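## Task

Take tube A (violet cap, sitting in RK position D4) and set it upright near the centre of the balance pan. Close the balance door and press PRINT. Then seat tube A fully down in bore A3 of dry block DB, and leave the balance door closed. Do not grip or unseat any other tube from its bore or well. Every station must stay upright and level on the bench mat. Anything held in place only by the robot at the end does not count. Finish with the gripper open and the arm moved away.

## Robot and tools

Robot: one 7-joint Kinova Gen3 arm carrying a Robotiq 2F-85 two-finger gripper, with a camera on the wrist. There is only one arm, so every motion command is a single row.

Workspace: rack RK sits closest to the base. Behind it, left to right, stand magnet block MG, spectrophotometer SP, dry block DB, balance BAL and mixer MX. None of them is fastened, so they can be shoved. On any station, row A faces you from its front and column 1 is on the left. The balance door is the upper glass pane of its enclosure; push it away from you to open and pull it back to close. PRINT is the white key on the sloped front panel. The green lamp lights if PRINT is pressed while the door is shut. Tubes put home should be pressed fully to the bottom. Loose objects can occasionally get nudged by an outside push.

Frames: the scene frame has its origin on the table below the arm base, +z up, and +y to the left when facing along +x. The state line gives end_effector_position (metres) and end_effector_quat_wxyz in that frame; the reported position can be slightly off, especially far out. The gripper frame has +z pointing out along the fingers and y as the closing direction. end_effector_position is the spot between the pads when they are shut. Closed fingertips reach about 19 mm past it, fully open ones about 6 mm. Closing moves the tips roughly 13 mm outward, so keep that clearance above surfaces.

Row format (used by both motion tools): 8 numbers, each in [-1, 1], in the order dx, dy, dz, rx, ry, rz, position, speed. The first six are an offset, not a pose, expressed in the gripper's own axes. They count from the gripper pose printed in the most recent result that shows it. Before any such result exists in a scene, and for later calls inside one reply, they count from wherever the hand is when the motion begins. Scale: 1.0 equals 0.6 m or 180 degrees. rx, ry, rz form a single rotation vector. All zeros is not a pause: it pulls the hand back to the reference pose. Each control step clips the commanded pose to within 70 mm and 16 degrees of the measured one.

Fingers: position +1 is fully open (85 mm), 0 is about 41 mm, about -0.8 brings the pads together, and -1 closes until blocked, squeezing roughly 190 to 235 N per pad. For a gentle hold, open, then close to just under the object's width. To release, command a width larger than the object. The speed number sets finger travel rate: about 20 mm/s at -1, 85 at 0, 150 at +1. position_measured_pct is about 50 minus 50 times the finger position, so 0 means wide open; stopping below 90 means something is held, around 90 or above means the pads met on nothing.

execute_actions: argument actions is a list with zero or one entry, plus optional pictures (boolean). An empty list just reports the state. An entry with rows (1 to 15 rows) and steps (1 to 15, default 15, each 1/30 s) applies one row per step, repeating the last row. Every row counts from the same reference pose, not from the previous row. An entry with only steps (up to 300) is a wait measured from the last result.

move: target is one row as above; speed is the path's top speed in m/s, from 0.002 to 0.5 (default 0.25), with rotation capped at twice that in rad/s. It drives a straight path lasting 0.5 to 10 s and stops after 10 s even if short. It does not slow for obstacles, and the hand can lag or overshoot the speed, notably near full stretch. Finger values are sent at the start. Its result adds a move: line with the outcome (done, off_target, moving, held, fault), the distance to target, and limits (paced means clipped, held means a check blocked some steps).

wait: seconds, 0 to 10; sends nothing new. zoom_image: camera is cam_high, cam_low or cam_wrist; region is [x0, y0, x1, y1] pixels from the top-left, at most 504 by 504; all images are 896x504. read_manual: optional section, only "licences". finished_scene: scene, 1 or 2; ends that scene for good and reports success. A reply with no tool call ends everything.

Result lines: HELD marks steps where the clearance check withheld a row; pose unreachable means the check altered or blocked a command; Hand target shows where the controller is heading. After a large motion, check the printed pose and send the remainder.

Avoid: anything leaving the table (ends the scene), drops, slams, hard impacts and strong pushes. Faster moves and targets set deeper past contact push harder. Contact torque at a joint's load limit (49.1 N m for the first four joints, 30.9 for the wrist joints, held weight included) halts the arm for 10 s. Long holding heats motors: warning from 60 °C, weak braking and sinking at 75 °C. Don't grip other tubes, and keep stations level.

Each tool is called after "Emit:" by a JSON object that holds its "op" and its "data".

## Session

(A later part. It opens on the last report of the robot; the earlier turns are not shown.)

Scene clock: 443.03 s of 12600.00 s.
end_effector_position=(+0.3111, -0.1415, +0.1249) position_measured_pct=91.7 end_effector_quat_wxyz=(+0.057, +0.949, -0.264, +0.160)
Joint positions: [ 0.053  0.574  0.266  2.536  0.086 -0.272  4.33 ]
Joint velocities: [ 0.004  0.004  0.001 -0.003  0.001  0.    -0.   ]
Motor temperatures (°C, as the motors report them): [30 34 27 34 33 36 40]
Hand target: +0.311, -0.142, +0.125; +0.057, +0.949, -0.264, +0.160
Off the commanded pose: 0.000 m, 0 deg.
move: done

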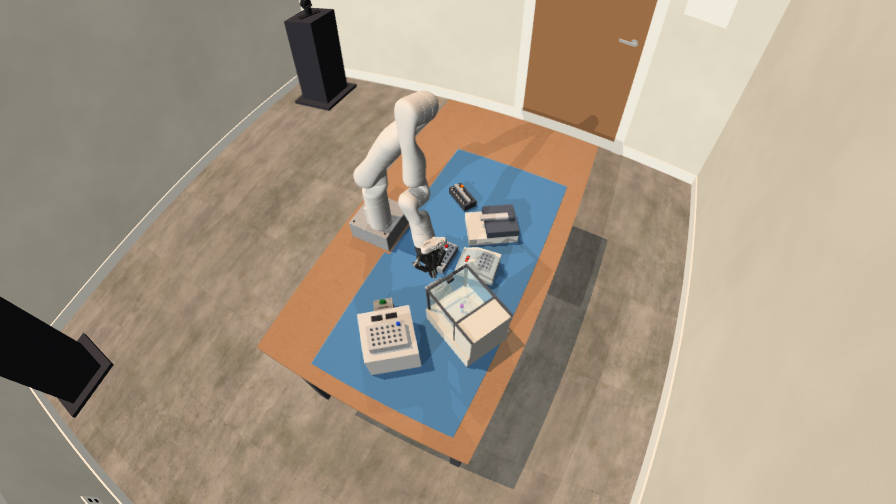

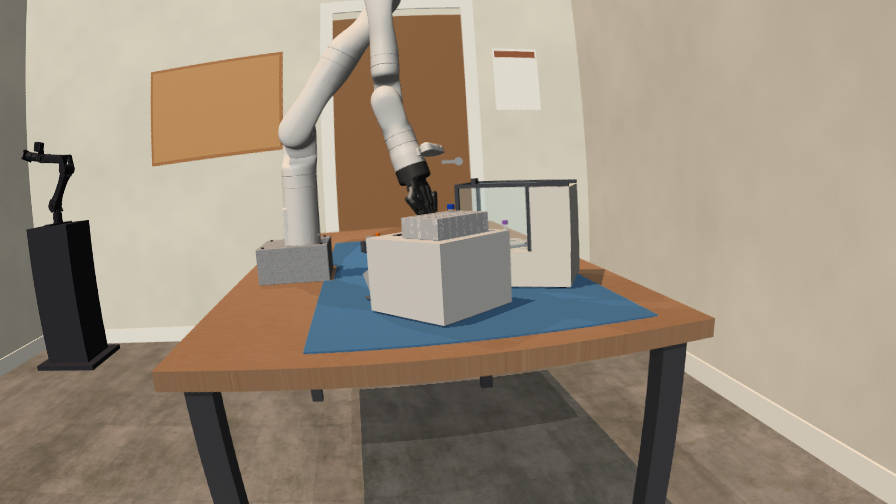

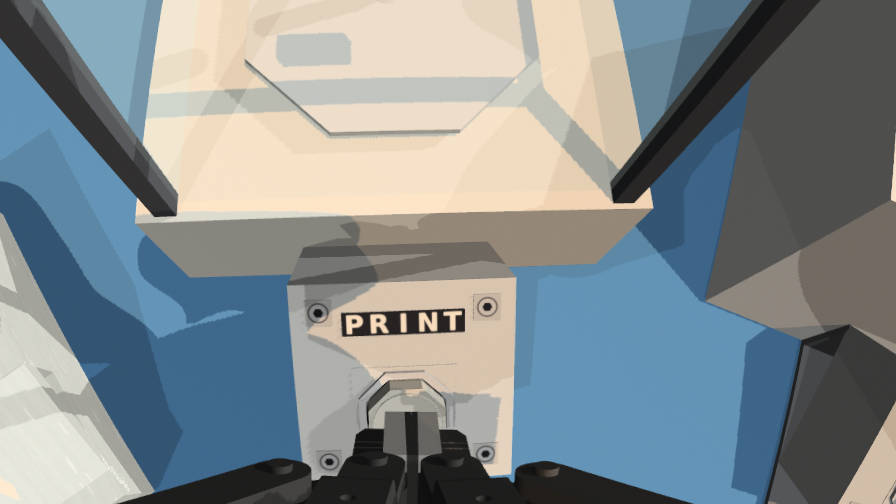

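Emit:
{"op": "move", "data": {"target": [0.008, 0, 0.012, 0, 0, 0, -1, 0], "speed": 0.01}}

Scene clock: 447.97 s of 12600.00 s.
end_effector_position=(+0.3170, -0.1451, +0.1198) position_measured_pct=91.7 end_effector_quat_wxyz=(+0.057, +0.949, -0.264, +0.160)
Joint positions: [ 0.067  0.596  0.258  2.517  0.092 -0.276  4.329]
Joint velocities: [ 0.002  0.003 -0.001 -0.003 -0.001 -0.001  0.   ]
Motor temperatures (°C, as the motors report them): [30 34 27 34 33 36 40]
Hand target: +0.317, -0.145, +0.120; +0.057, +0.949, -0.264, +0.160
Off the commanded pose: 0.000 m, 0 deg.
move: done

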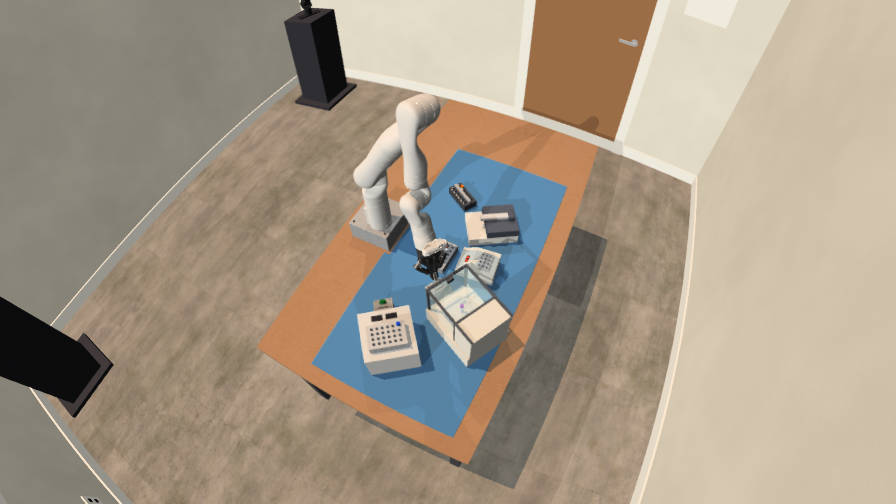

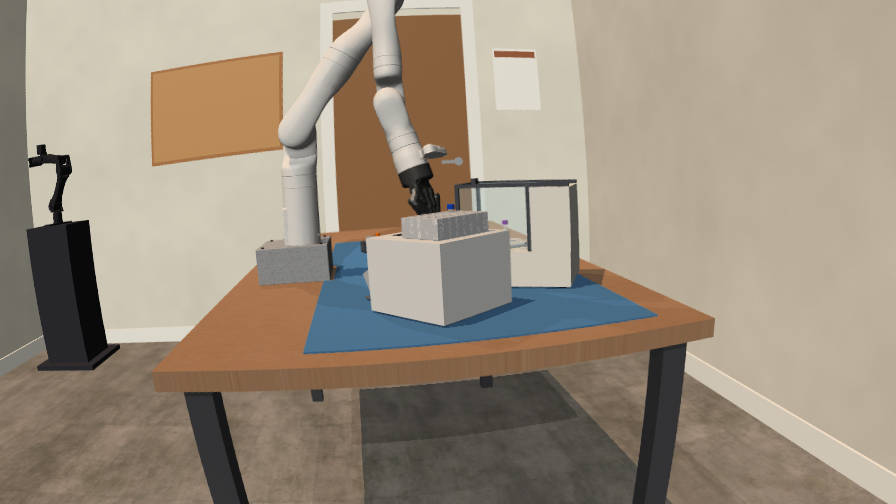

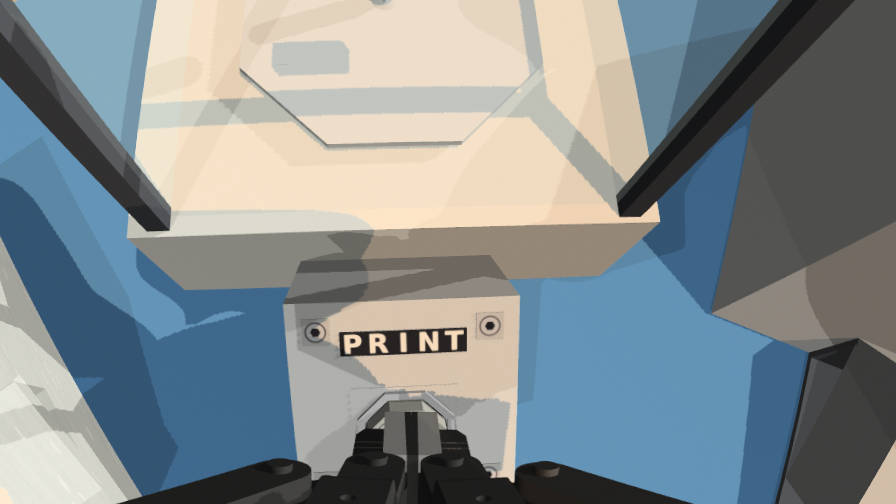

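Emit:
{"op": "move", "data": {"target": [0, 0, 0.02, 0, 0, 0, -1, 0], "speed": 0.01}}

Scene clock: 452.73 s of 12600.00 s.
end_effector_position=(+0.3205, -0.1474, +0.1087) position_measured_pct=91.7 end_effector_quat_wxyz=(+0.057, +0.949, -0.264, +0.160)
Joint positions: [ 0.08   0.642  0.249  2.51   0.093 -0.315  4.327]
Joint velocities: [ 0.001  0.005 -0.002  0.001 -0.002 -0.001  0.001]
Motor temperatures (°C, as the motors report them): [30 34 27 34 33 36 40]
Hand target: +0.320, -0.147, +0.109; +0.057, +0.949, -0.264, +0.160
Off the commanded pose: 0.000 m, 0 deg.
move: done

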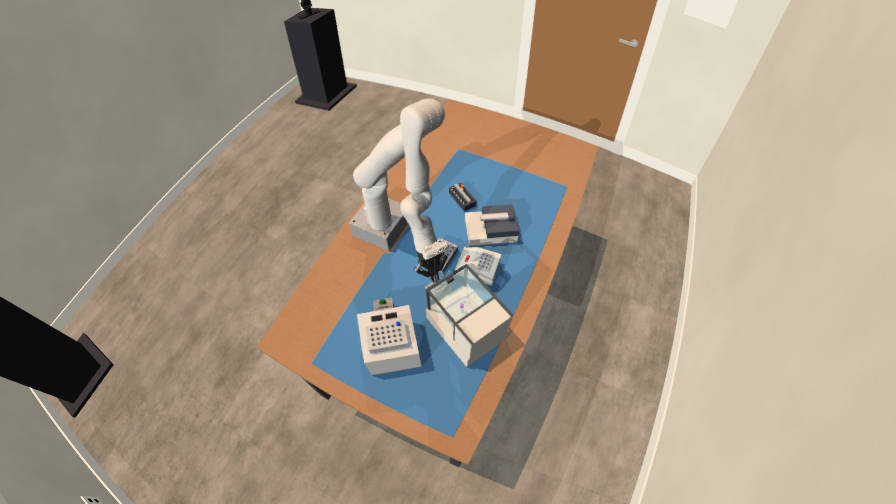

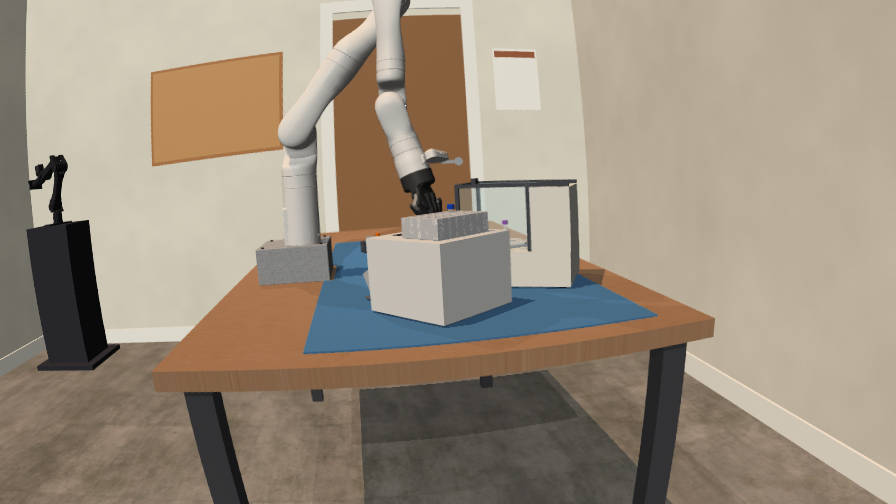

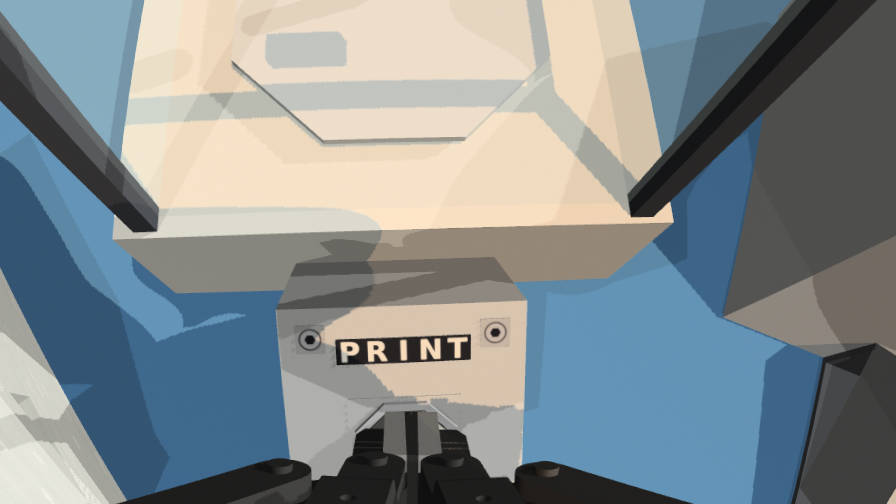

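Emit:
{"op": "move", "data": {"target": [-0.015, 0, 0.03, 0, 0, 0, -1, 0], "speed": 0.012}}

Scene clock: 464.93 s of 12600.00 s.
end_effector_position=(+0.3191, -0.1469, +0.0902) position_measured_pct=91.7 end_effector_quat_wxyz=(+0.057, +0.949, -0.264, +0.162)
Joint positions: [ 0.088  0.719  0.24   2.522  0.085 -0.409  4.323]
Joint velocities: [ 0.001  0.005  0.     0.    -0.    -0.007 -0.   ]
Motor temperatures (°C, as the motors report them): [30 34 27 34 33 36 40]
Hand target: +0.318, -0.147, +0.089; +0.057, +0.949, -0.264, +0.160
Off the commanded pose: 0.002 m, 0 deg.
move: done

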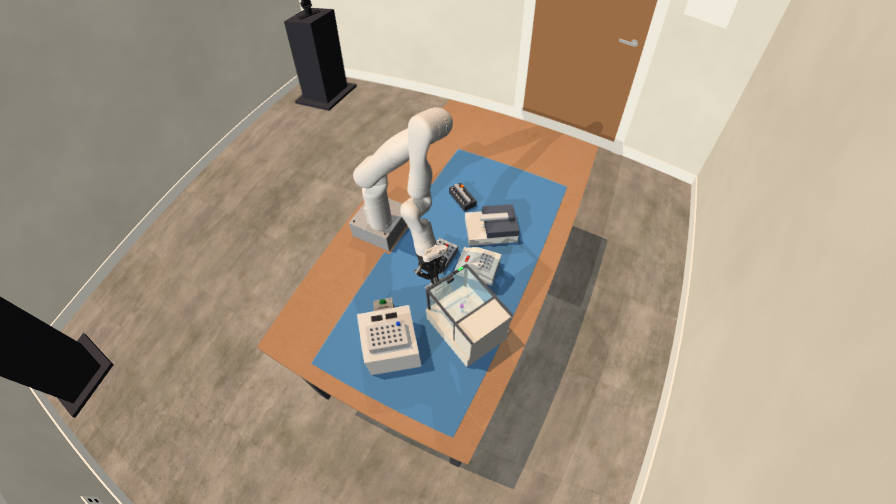

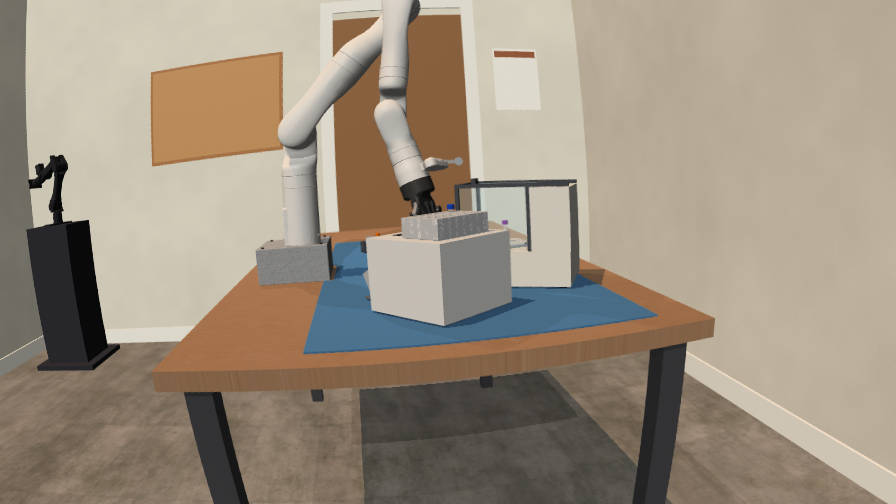

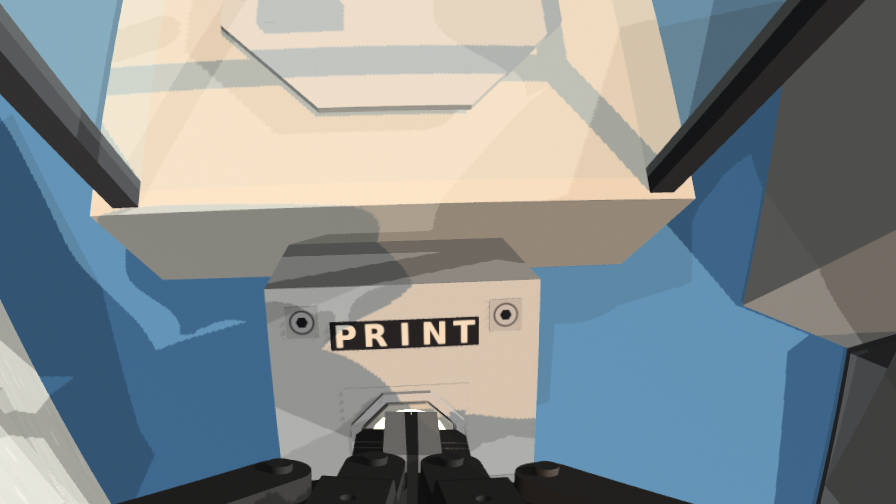

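Emit:
{"op": "move", "data": {"target": [0, 0, -0.15, 0, 0, 0, -1, 0], "speed": 0.08}}

Emit:
{"op": "move", "data": {"target": [0.1, 0, -0.15, 0, -0.105, 0, 0, 0.5], "speed": 0.12}}

Scene clock: 471.43 s of 12600.00 s.
end_effector_position=(+0.2935, -0.1297, +0.1742) position_measured_pct=91.7 end_effector_quat_wxyz=(+0.057, +0.949, -0.265, +0.162)
Joint positions: [-0.068  0.357  0.362  2.559  0.052 -0.074  4.361]
Joint velocities: [-0.015 -0.008  0.007 -0.    -0.003  0.004  0.   ]
Motor temperatures (°C, as the motors report them): [30 33 27 34 33 36 40]
Hand target: +0.294, -0.129, +0.174; +0.056, +0.949, -0.264, +0.162
Off the commanded pose: 0.001 m, 0 deg.
move: done

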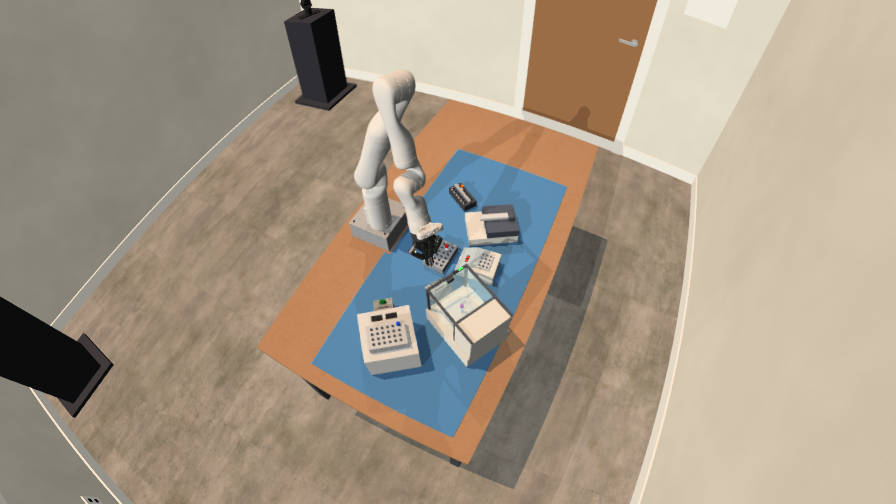

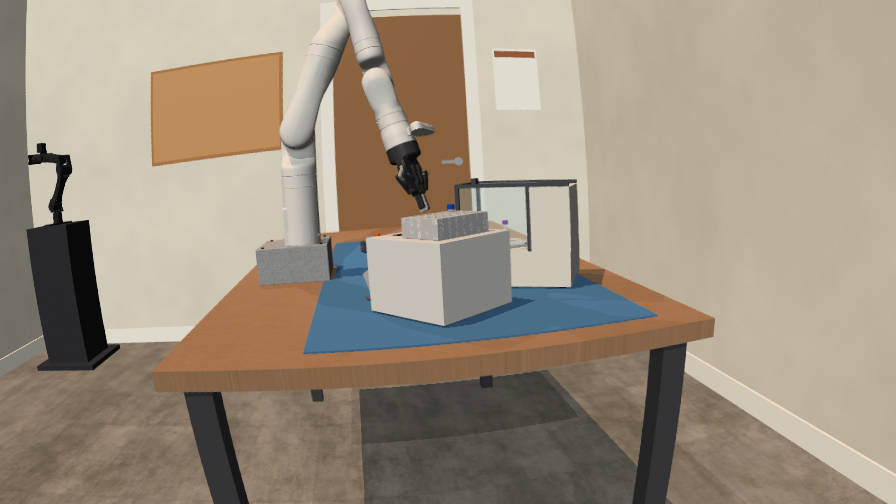

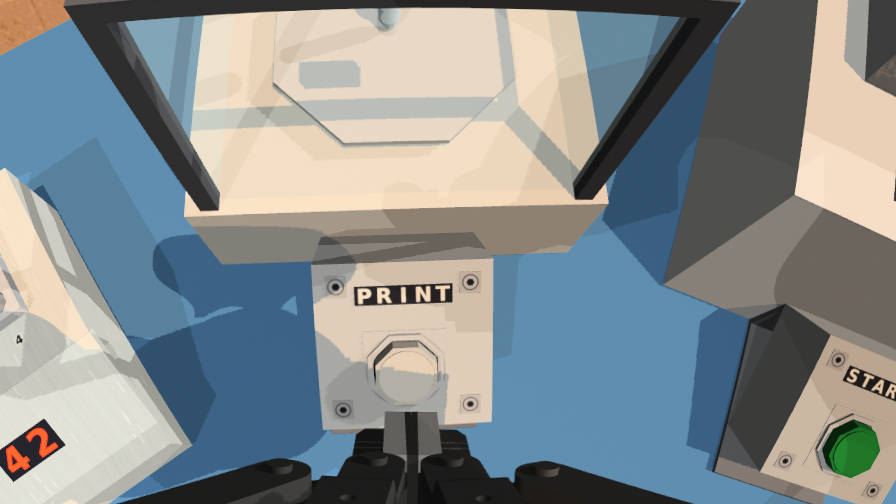

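Scene clock: 473.20 s of 12600.00 s.
end_effector_position=(+0.3171, -0.1405, +0.2793) position_measured_pct=50.0 end_effector_quat_wxyz=(+0.012, +0.963, -0.270, +0.004)
Joint positions: [ 0.092  0.235  0.289  2.011 -0.054  0.898  4.565]
Joint velocities: [ 0.003  0.006  0.    -0.01  -0.003  0.008  0.004]
Motor temperatures (°C, as the motors report them): [30 33 27 34 33 36 40]
Hand target: +0.317, -0.141, +0.279; +0.012, +0.963, -0.270, +0.004
Off the commanded pose: 0.001 m, 0 deg.
move: done

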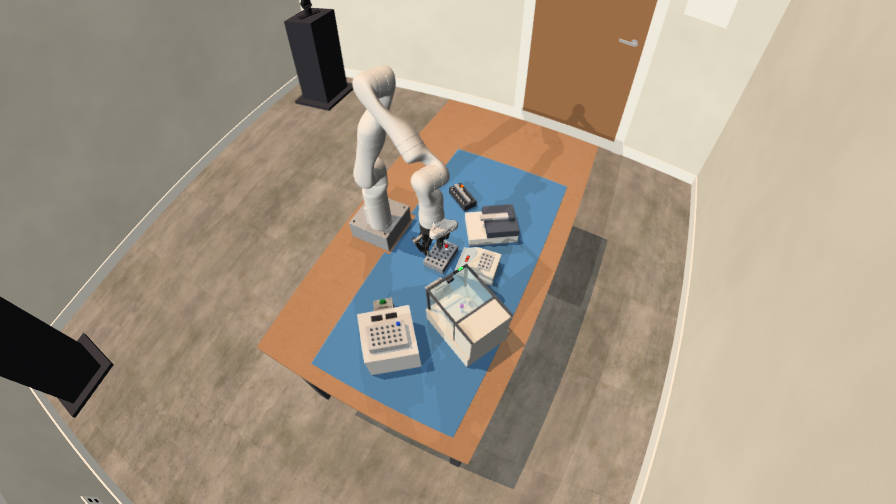

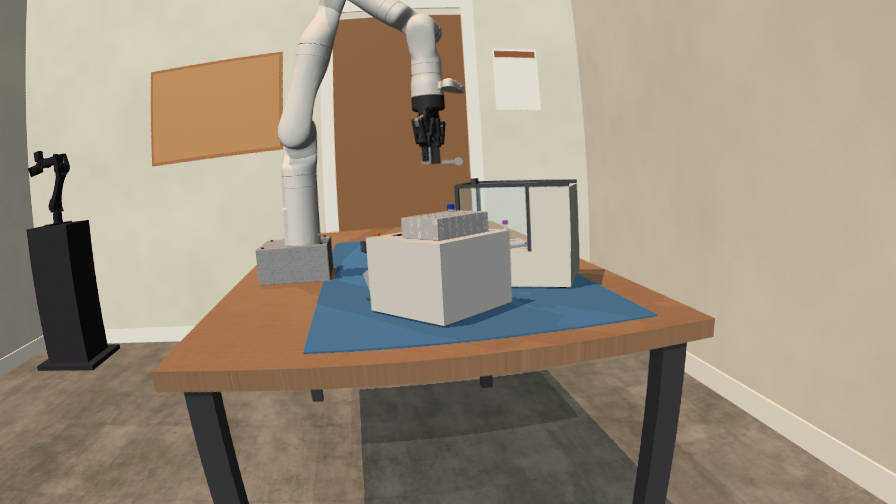

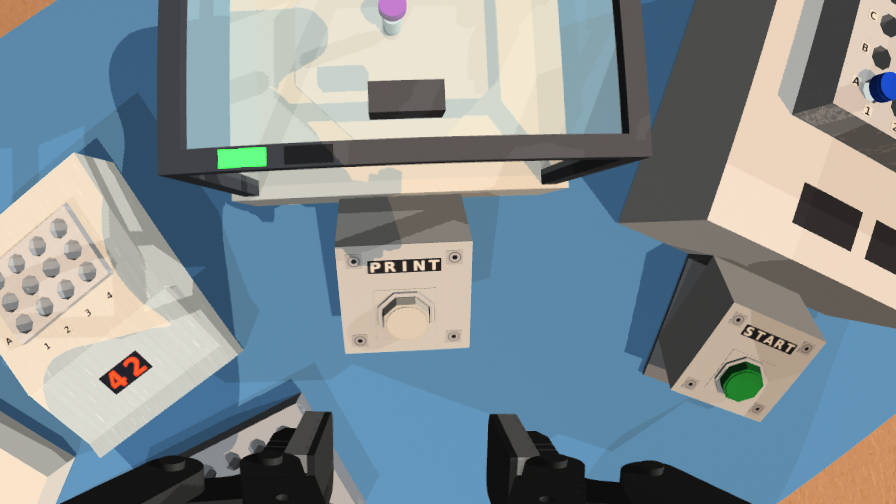

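Emit:
{"op": "move", "data": {"target": [0.165, -0.008, 0.02, 0, 0, -0.504, 0, 0], "speed": 0.2}}

Scene clock: 489.47 s of 12600.00 s.
end_effector_position=(+0.4044, -0.1877, +0.2691) position_measured_pct=50.0 end_effector_quat_wxyz=(+0.012, +0.869, +0.495, -0.006)
Joint positions: [ 0.401  0.445 -0.047  1.712  0.054  0.978  6.071]
Joint velocities: [ 0.004  0.003 -0.001 -0.003 -0.001  0.001  0.008]
Motor temperatures (°C, as the motors report them): [30 33 27 34 33 36 40]
Hand target: +0.404, -0.188, +0.269; +0.012, +0.869, +0.495, -0.006
Off the commanded pose: 0.001 m, 0 deg.
move: done

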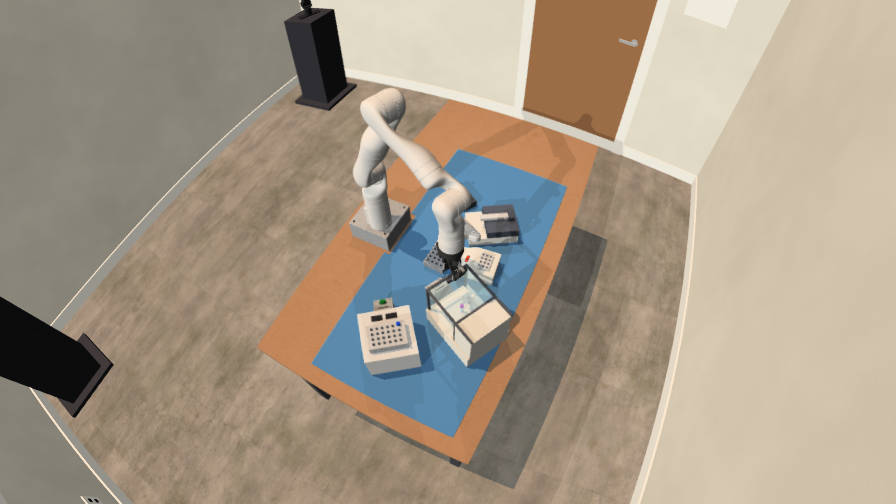

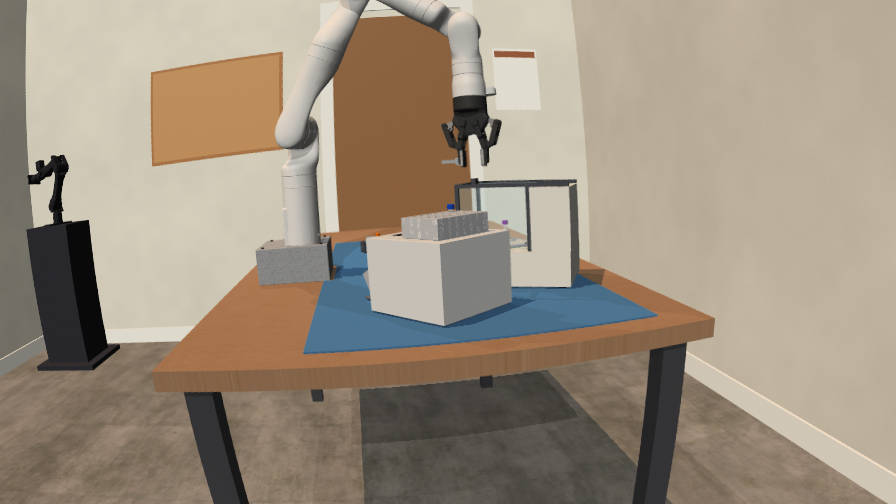

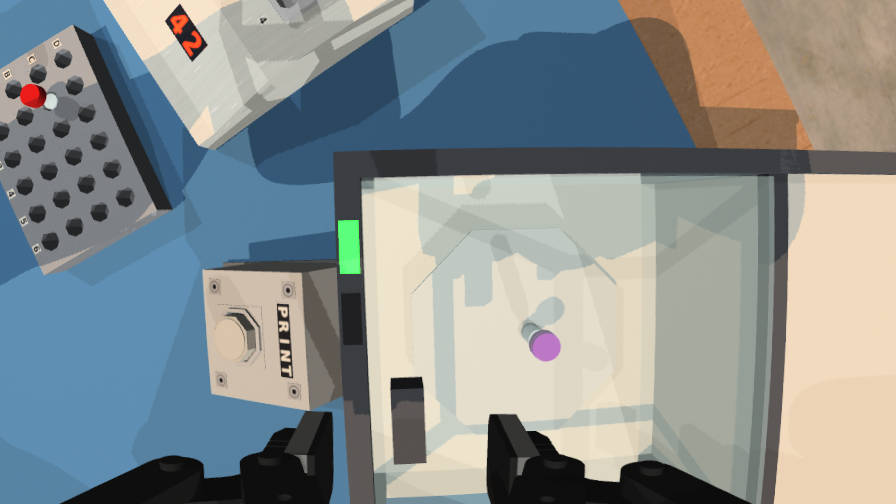

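Emit:
{"op": "move", "data": {"target": [0.004, 0, 0.058, 0, 0, 0, 0, 0], "speed": 0.04}}

Emit:
{"op": "move", "data": {"target": [0, 0.21, 0, 0, 0, 0, 0, 0], "speed": 0.03}}

Scene clock: 494.77 s of 12600.00 s.
end_effector_position=(+0.4058, -0.1867, +0.2345) position_measured_pct=50.0 end_effector_quat_wxyz=(+0.012, +0.869, +0.495, -0.006)
Joint positions: [ 0.397  0.496 -0.046  1.759  0.061  0.88   6.06 ]
Joint velocities: [-0.     0.004 -0.001  0.003  0.001 -0.003 -0.   ]
Motor temperatures (°C, as the motors report them): [30 33 27 34 33 36 40]
Hand target: +0.406, -0.187, +0.234; +0.012, +0.869, +0.495, -0.006
Off the commanded pose: 0.000 m, 0 deg.
move: done

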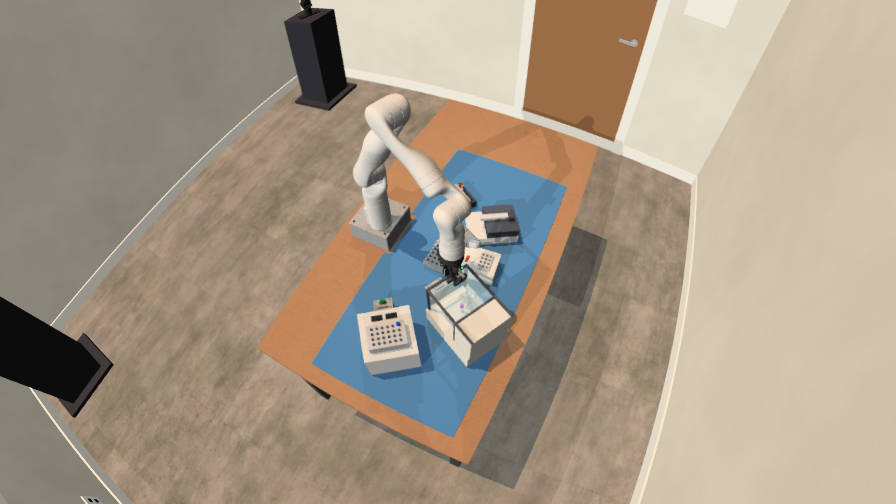

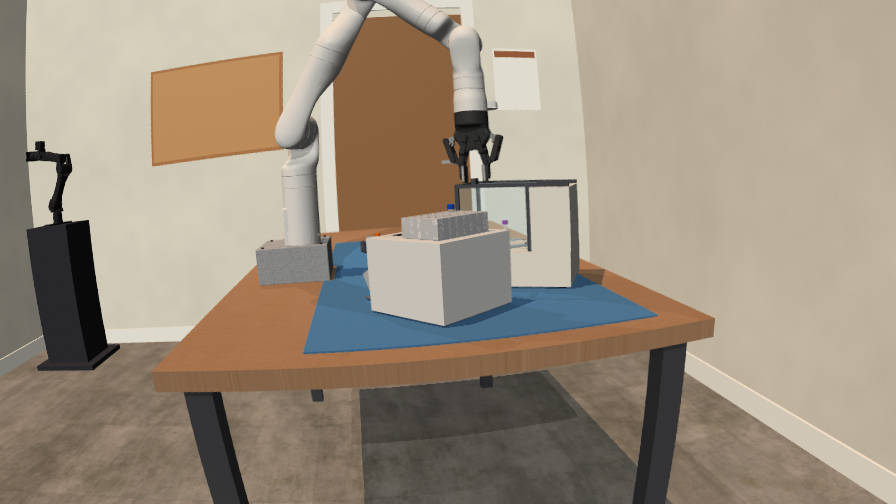

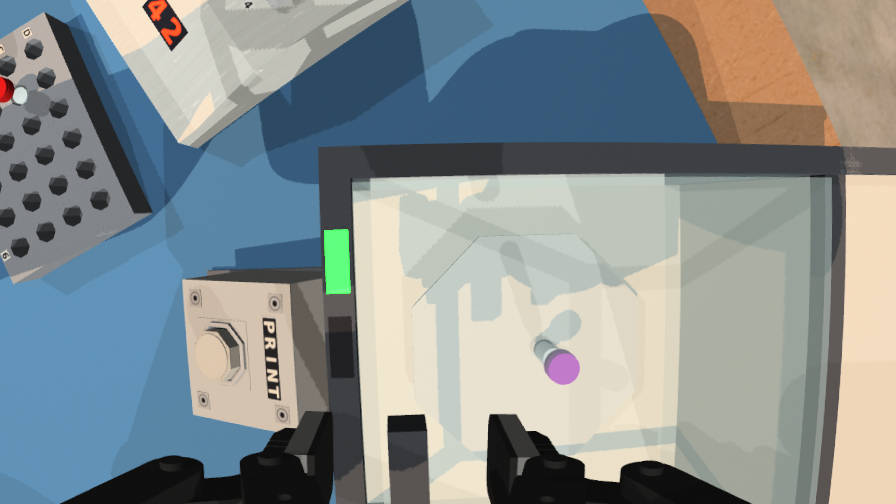

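Scene clock: 499.27 s of 12600.00 s.
end_effector_position=(+0.5141, -0.2493, +0.2363) position_measured_pct=50.0 end_effector_quat_wxyz=(+0.011, +0.868, +0.496, -0.006)
Joint positions: [ 0.42   0.746 -0.034  1.273  0.052  1.117  6.116]
Joint velocities: [-0.     0.004  0.001 -0.007  0.     0.003  0.001]
Motor temperatures (°C, as the motors report them): [30 33 27 34 33 36 40]
Hand target: +0.515, -0.250, +0.237; +0.012, +0.869, +0.495, -0.006
Off the commanded pose: 0.002 m, 0 deg.
move: done

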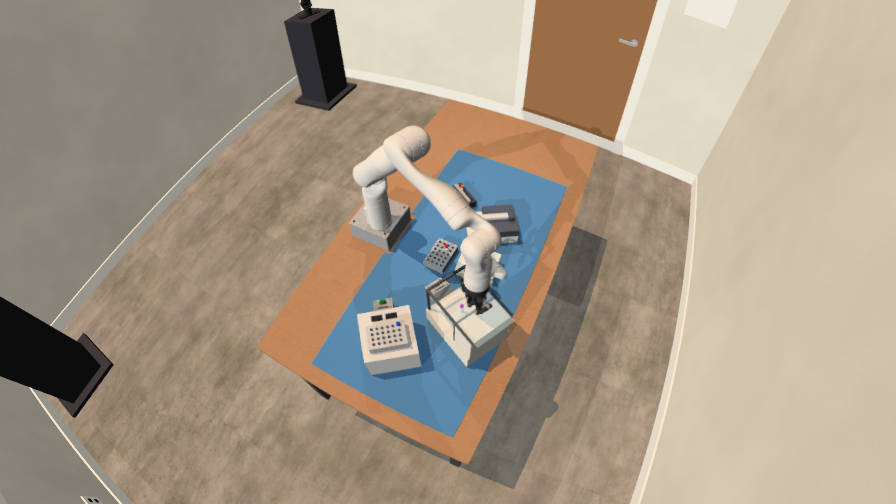

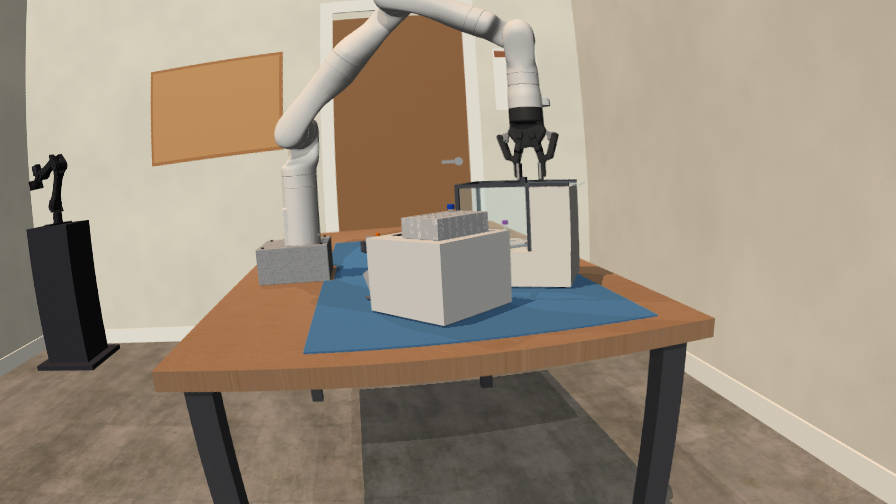

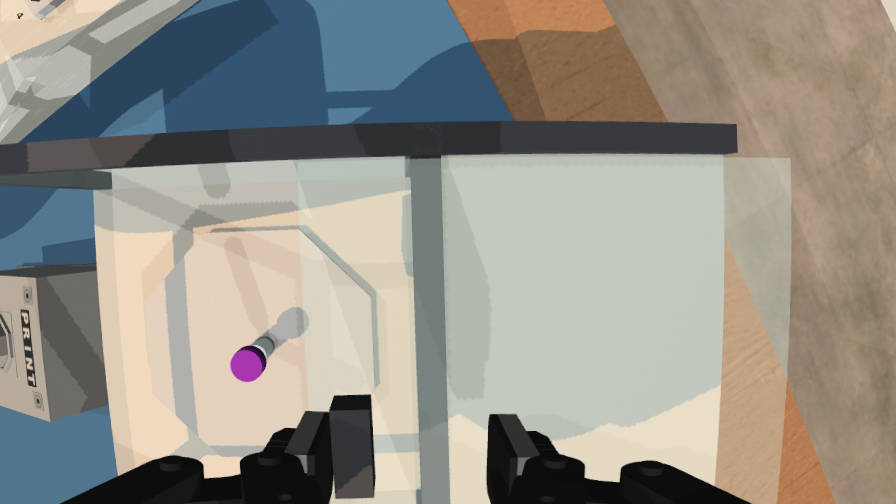

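Emit:
{"op": "move", "data": {"target": [0, 0.013, 0, 0, 0, 0, 0, 0], "speed": 0.01}}

Emit:
{"op": "move", "data": {"target": [0, -0.015, -0.08, 0, 0, 0, 0, 0], "speed": 0.06}}

Scene clock: 507.73 s of 12600.00 s.
end_effector_position=(+0.5203, -0.2524, +0.2362) position_measured_pct=50.0 end_effector_quat_wxyz=(+0.010, +0.868, +0.496, -0.007)
Joint positions: [ 0.421  0.763 -0.033  1.238  0.051  1.136  6.119]
Joint velocities: [-0.     0.003 -0.    -0.004 -0.001  0.003 -0.   ]
Motor temperatures (°C, as the motors report them): [30 34 27 34 33 36 40]
Hand target: +0.521, -0.253, +0.236; +0.011, +0.868, +0.496, -0.006
Off the commanded pose: 0.001 m, 0 deg.
move: done

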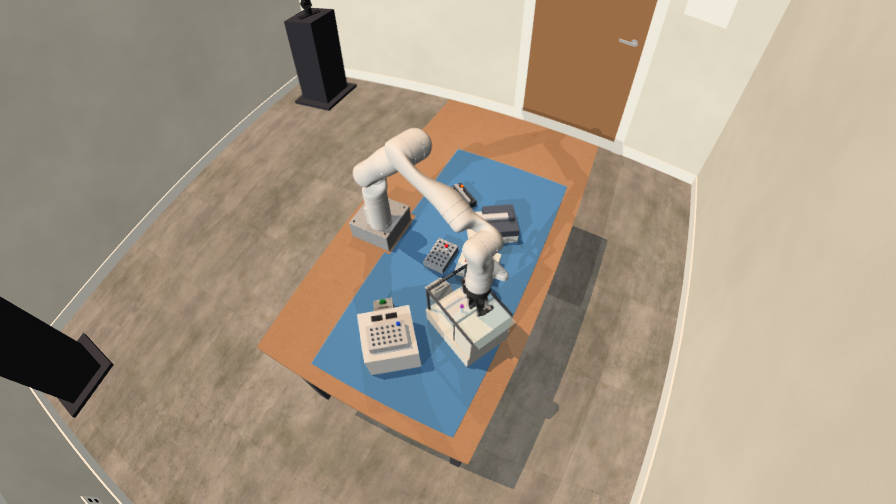

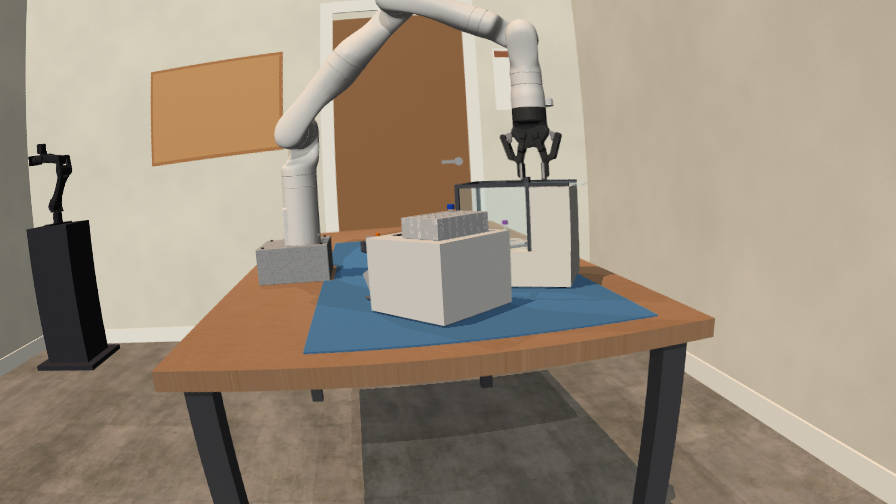

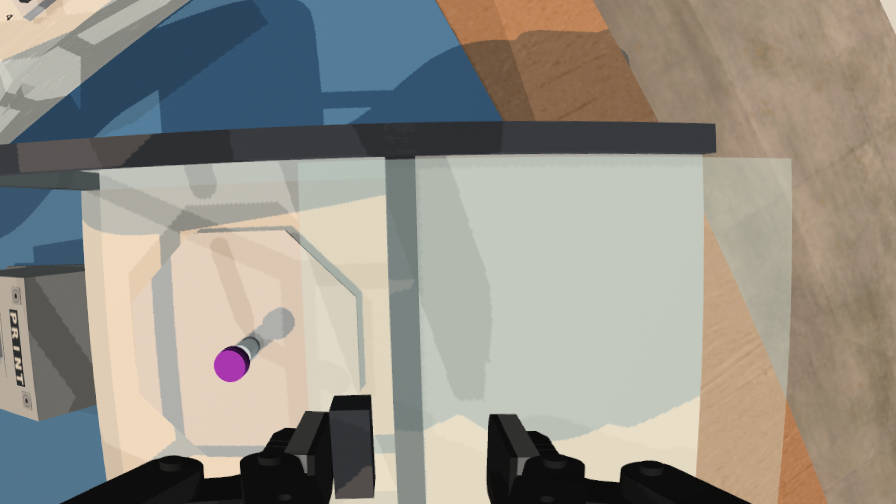

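Scene clock: 508.90 s of 12600.00 s.
end_effector_position=(+0.5125, -0.2467, +0.2838) position_measured_pct=50.0 end_effector_quat_wxyz=(+0.010, +0.868, +0.496, -0.007)
Joint positions: [ 0.417  0.697 -0.033  1.206  0.047  1.236  6.119]
Joint velocities: [-0.    -0.003  0.    -0.002 -0.     0.003  0.   ]
Motor temperatures (°C, as the motors report them): [30 34 27 34 33 36 40]
Hand target: +0.513, -0.247, +0.284; +0.010, +0.868, +0.496, -0.007
Off the commanded pose: 0.000 m, 0 deg.
move: done

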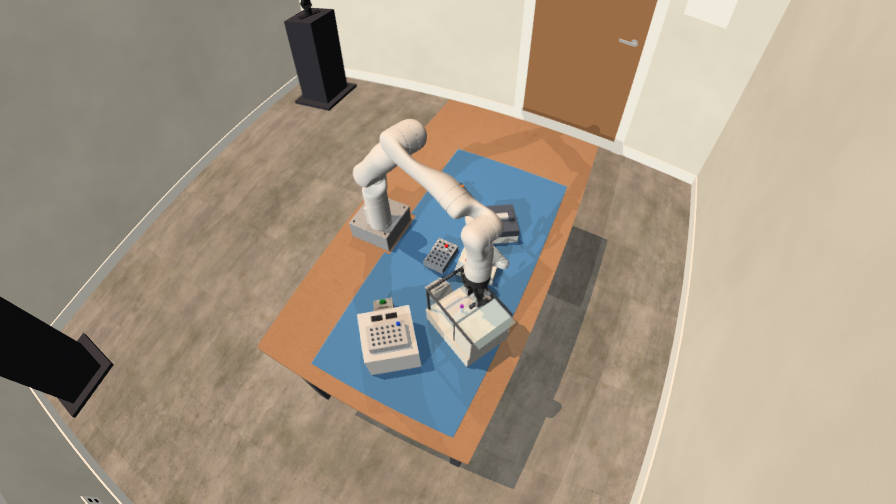

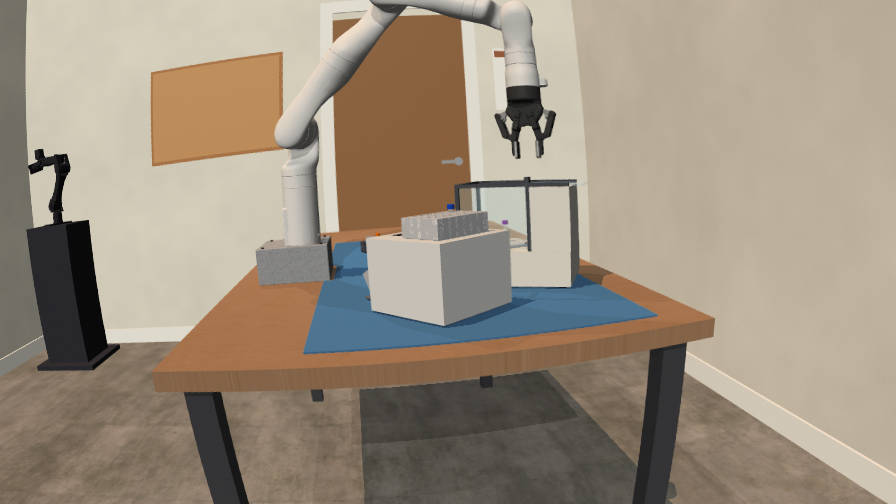

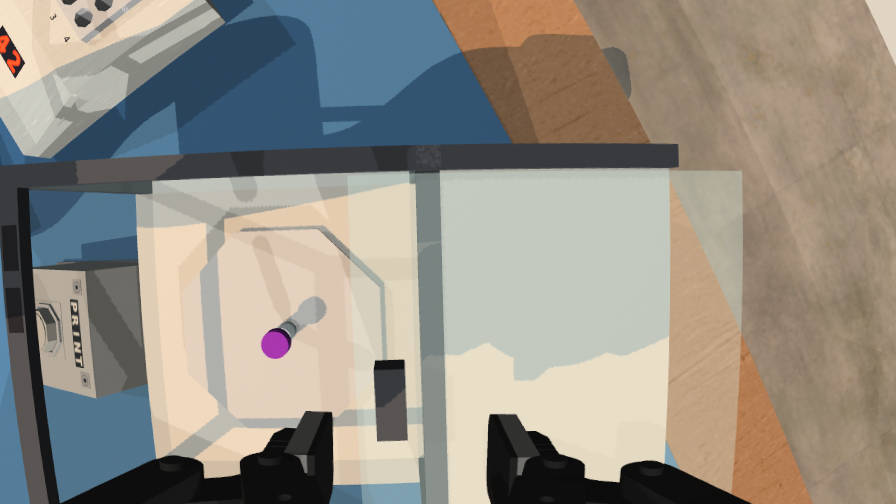

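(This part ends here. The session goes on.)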